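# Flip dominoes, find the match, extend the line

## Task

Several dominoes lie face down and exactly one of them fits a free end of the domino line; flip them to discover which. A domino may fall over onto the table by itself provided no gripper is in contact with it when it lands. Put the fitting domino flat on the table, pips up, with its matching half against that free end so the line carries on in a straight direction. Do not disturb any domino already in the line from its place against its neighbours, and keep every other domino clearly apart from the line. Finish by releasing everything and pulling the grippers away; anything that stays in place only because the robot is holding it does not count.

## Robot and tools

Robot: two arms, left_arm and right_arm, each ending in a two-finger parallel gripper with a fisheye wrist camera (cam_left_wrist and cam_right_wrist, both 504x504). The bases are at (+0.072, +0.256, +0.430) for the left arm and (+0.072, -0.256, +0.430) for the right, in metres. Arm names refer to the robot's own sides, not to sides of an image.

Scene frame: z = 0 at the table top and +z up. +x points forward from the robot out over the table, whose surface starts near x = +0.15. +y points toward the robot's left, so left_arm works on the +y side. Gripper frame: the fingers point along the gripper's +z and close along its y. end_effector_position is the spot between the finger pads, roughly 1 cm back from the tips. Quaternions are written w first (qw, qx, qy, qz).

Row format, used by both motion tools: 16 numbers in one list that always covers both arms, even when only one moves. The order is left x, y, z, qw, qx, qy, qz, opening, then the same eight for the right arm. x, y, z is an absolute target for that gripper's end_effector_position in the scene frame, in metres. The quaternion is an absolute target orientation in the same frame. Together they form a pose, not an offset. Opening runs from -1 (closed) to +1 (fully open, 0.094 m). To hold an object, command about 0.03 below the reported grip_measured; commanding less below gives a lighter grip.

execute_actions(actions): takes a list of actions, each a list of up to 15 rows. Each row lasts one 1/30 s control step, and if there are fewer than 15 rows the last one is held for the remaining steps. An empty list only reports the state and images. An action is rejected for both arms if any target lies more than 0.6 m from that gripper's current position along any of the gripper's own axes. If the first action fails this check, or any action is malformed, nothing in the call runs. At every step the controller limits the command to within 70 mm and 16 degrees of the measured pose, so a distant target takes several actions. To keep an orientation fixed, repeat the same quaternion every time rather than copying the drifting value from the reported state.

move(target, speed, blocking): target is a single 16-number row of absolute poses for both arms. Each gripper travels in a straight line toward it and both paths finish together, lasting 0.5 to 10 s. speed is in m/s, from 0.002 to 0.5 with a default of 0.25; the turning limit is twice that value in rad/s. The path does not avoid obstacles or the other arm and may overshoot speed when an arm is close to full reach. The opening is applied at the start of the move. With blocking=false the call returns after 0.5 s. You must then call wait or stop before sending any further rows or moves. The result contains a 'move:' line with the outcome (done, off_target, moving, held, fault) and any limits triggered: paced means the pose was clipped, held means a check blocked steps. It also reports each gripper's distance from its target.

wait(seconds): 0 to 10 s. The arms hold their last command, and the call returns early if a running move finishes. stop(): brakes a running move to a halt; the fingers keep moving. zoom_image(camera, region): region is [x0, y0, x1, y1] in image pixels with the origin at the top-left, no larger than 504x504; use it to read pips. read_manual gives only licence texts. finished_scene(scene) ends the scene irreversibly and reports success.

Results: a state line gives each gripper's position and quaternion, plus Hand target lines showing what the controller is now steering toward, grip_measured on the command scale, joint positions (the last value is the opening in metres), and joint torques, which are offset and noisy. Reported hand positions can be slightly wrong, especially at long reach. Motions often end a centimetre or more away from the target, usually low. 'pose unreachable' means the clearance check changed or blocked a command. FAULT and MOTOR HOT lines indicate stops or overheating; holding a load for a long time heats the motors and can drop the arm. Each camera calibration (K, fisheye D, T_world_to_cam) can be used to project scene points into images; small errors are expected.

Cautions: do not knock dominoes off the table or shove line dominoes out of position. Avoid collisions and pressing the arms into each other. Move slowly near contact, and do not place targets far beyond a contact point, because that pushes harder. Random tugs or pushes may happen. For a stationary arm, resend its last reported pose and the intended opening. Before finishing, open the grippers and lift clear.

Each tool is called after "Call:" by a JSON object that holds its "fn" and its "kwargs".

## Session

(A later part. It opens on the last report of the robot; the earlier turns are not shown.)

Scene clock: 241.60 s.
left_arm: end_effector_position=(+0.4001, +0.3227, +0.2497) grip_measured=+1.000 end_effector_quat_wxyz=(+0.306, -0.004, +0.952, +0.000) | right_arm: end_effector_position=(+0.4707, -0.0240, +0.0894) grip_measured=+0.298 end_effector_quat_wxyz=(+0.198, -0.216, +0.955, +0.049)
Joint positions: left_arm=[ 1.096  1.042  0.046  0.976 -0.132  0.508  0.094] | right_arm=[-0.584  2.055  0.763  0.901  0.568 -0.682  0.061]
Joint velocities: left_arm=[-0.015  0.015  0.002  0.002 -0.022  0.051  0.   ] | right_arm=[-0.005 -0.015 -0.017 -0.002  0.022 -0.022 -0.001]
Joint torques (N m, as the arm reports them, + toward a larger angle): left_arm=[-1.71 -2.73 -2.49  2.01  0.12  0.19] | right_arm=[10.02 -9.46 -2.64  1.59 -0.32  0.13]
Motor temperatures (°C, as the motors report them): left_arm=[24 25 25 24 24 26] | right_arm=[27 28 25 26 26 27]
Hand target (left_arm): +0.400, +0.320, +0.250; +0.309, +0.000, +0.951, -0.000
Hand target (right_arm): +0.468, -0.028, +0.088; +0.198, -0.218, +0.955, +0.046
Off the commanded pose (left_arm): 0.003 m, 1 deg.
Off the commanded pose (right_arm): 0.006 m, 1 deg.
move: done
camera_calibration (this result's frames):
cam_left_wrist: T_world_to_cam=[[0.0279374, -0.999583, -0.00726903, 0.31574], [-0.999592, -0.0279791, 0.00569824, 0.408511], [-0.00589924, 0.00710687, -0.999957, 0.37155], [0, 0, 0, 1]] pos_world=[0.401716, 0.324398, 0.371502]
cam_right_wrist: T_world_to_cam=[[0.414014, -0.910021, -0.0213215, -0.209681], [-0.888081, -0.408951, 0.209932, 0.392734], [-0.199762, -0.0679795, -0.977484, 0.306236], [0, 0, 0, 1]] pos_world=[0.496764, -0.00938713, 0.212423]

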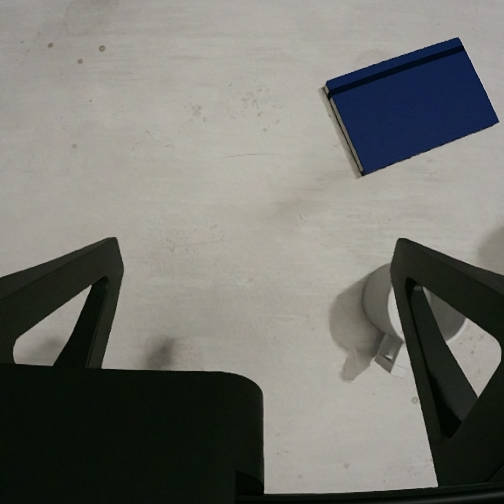

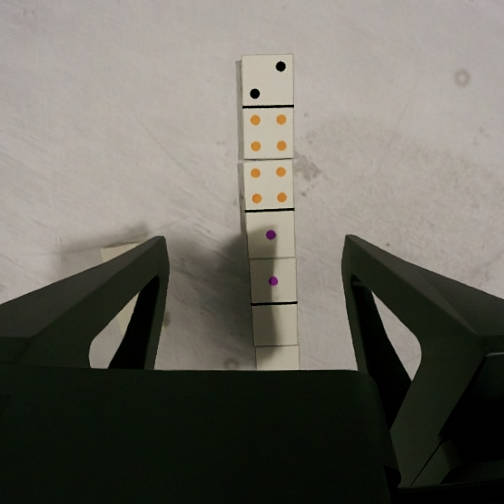

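Call:
{"fn": "zoom_image", "kwargs": {"camera": "cam_right_wrist", "region": [230,125,310,195]}}

Region (230, 125, 310, 195) of cam_right_wrist's 504x504 image, scaled by 6.300, with more detail than that image has; it fills the top 441 rows of this view, and the rest is white.

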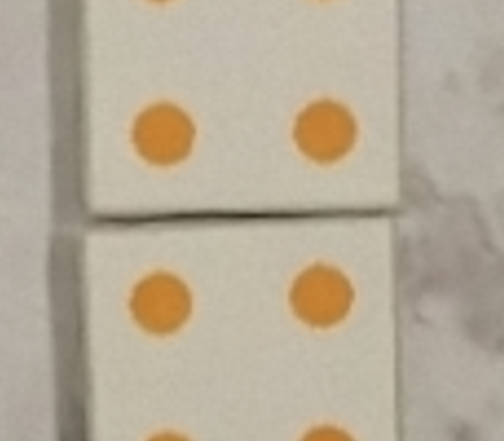

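Call:
{"fn": "move", "kwargs": {"target": [0.40,0.32,0.25,0.309,0,0.951,0,1,0.45,-0.3,0.25,0.2,0,0.98,0,1], "speed": 0.4}}

Call:
{"fn": "finished_scene", "kwargs": {"scene": 1}}

Scene clock: 249.63 s.
left_arm: end_effector_position=(+0.4001, +0.3227, +0.2497) grip_measured=+1.000 end_effector_quat_wxyz=(+0.306, -0.004, +0.952, +0.000) | right_arm: end_effector_position=(+0.4477, -0.3041, +0.2576) grip_measured=+1.000 end_effector_quat_wxyz=(+0.208, -0.002, +0.978, -0.004)
Joint positions: left_arm=[ 1.096  1.042  0.046  0.976 -0.132  0.508  0.094] | right_arm=[-0.845  0.855  0.248  0.388  0.478 -0.434  0.094]
Joint velocities: left_arm=[-0.015  0.005 -0.002  0.012  0.051 -0.022  0.   ] | right_arm=[ 0.015 -0.005 -0.017 -0.007  0.022  0.007  0.   ]
Joint torques (N m, as the arm reports them, + toward a larger angle): left_arm=[-2.05 -2.59 -2.42  2.02  0.16  0.19] | right_arm=[ 2.24 -5.46  1.65  0.72 -0.26  0.34]
Motor temperatures (°C, as the motors report them): left_arm=[24 25 25 24 24 26] | right_arm=[27 28 25 26 26 27]
Hand target (left_arm): +0.400, +0.320, +0.250; +0.309, +0.000, +0.951, -0.000
Hand target (right_arm): +0.446, -0.303, +0.254; +0.200, -0.001, +0.980, -0.001
Off the commanded pose (left_arm): 0.003 m, 1 deg.
Off the commanded pose (right_arm): 0.009 m, 1 deg.
move: done
camera_calibration (this result's frames):
cam_left_wrist: T_world_to_cam=[[0.0279374, -0.999583, -0.00726903, 0.31574], [-0.999592, -0.0279791, 0.00569824, 0.408511], [-0.00589924, 0.00710687, -0.999957, 0.37155], [0, 0, 0, 1]] pos_world=[0.401716, 0.324398, 0.371502]
cam_right_wrist: T_world_to_cam=[[-0.0175905, -0.999832, -0.00519965, -0.289666], [-0.979497, 0.0161884, 0.200807, 0.395073], [-0.200689, 0.00862534, -0.979617, 0.471264], [0, 0, 0, 1]] pos_world=[0.476455, -0.300078, 0.380818]

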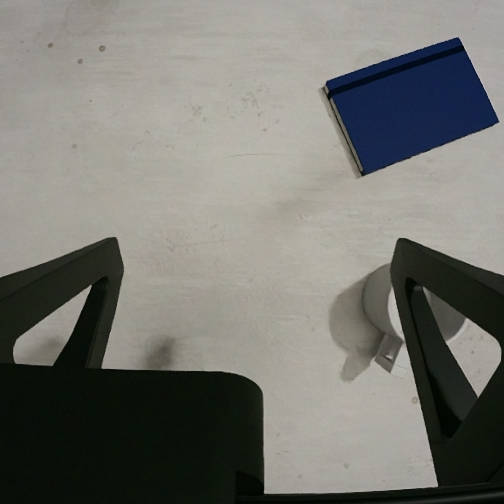

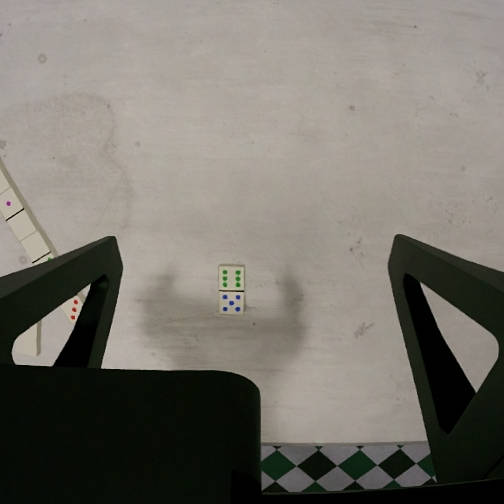

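The scene is finished: the task was done.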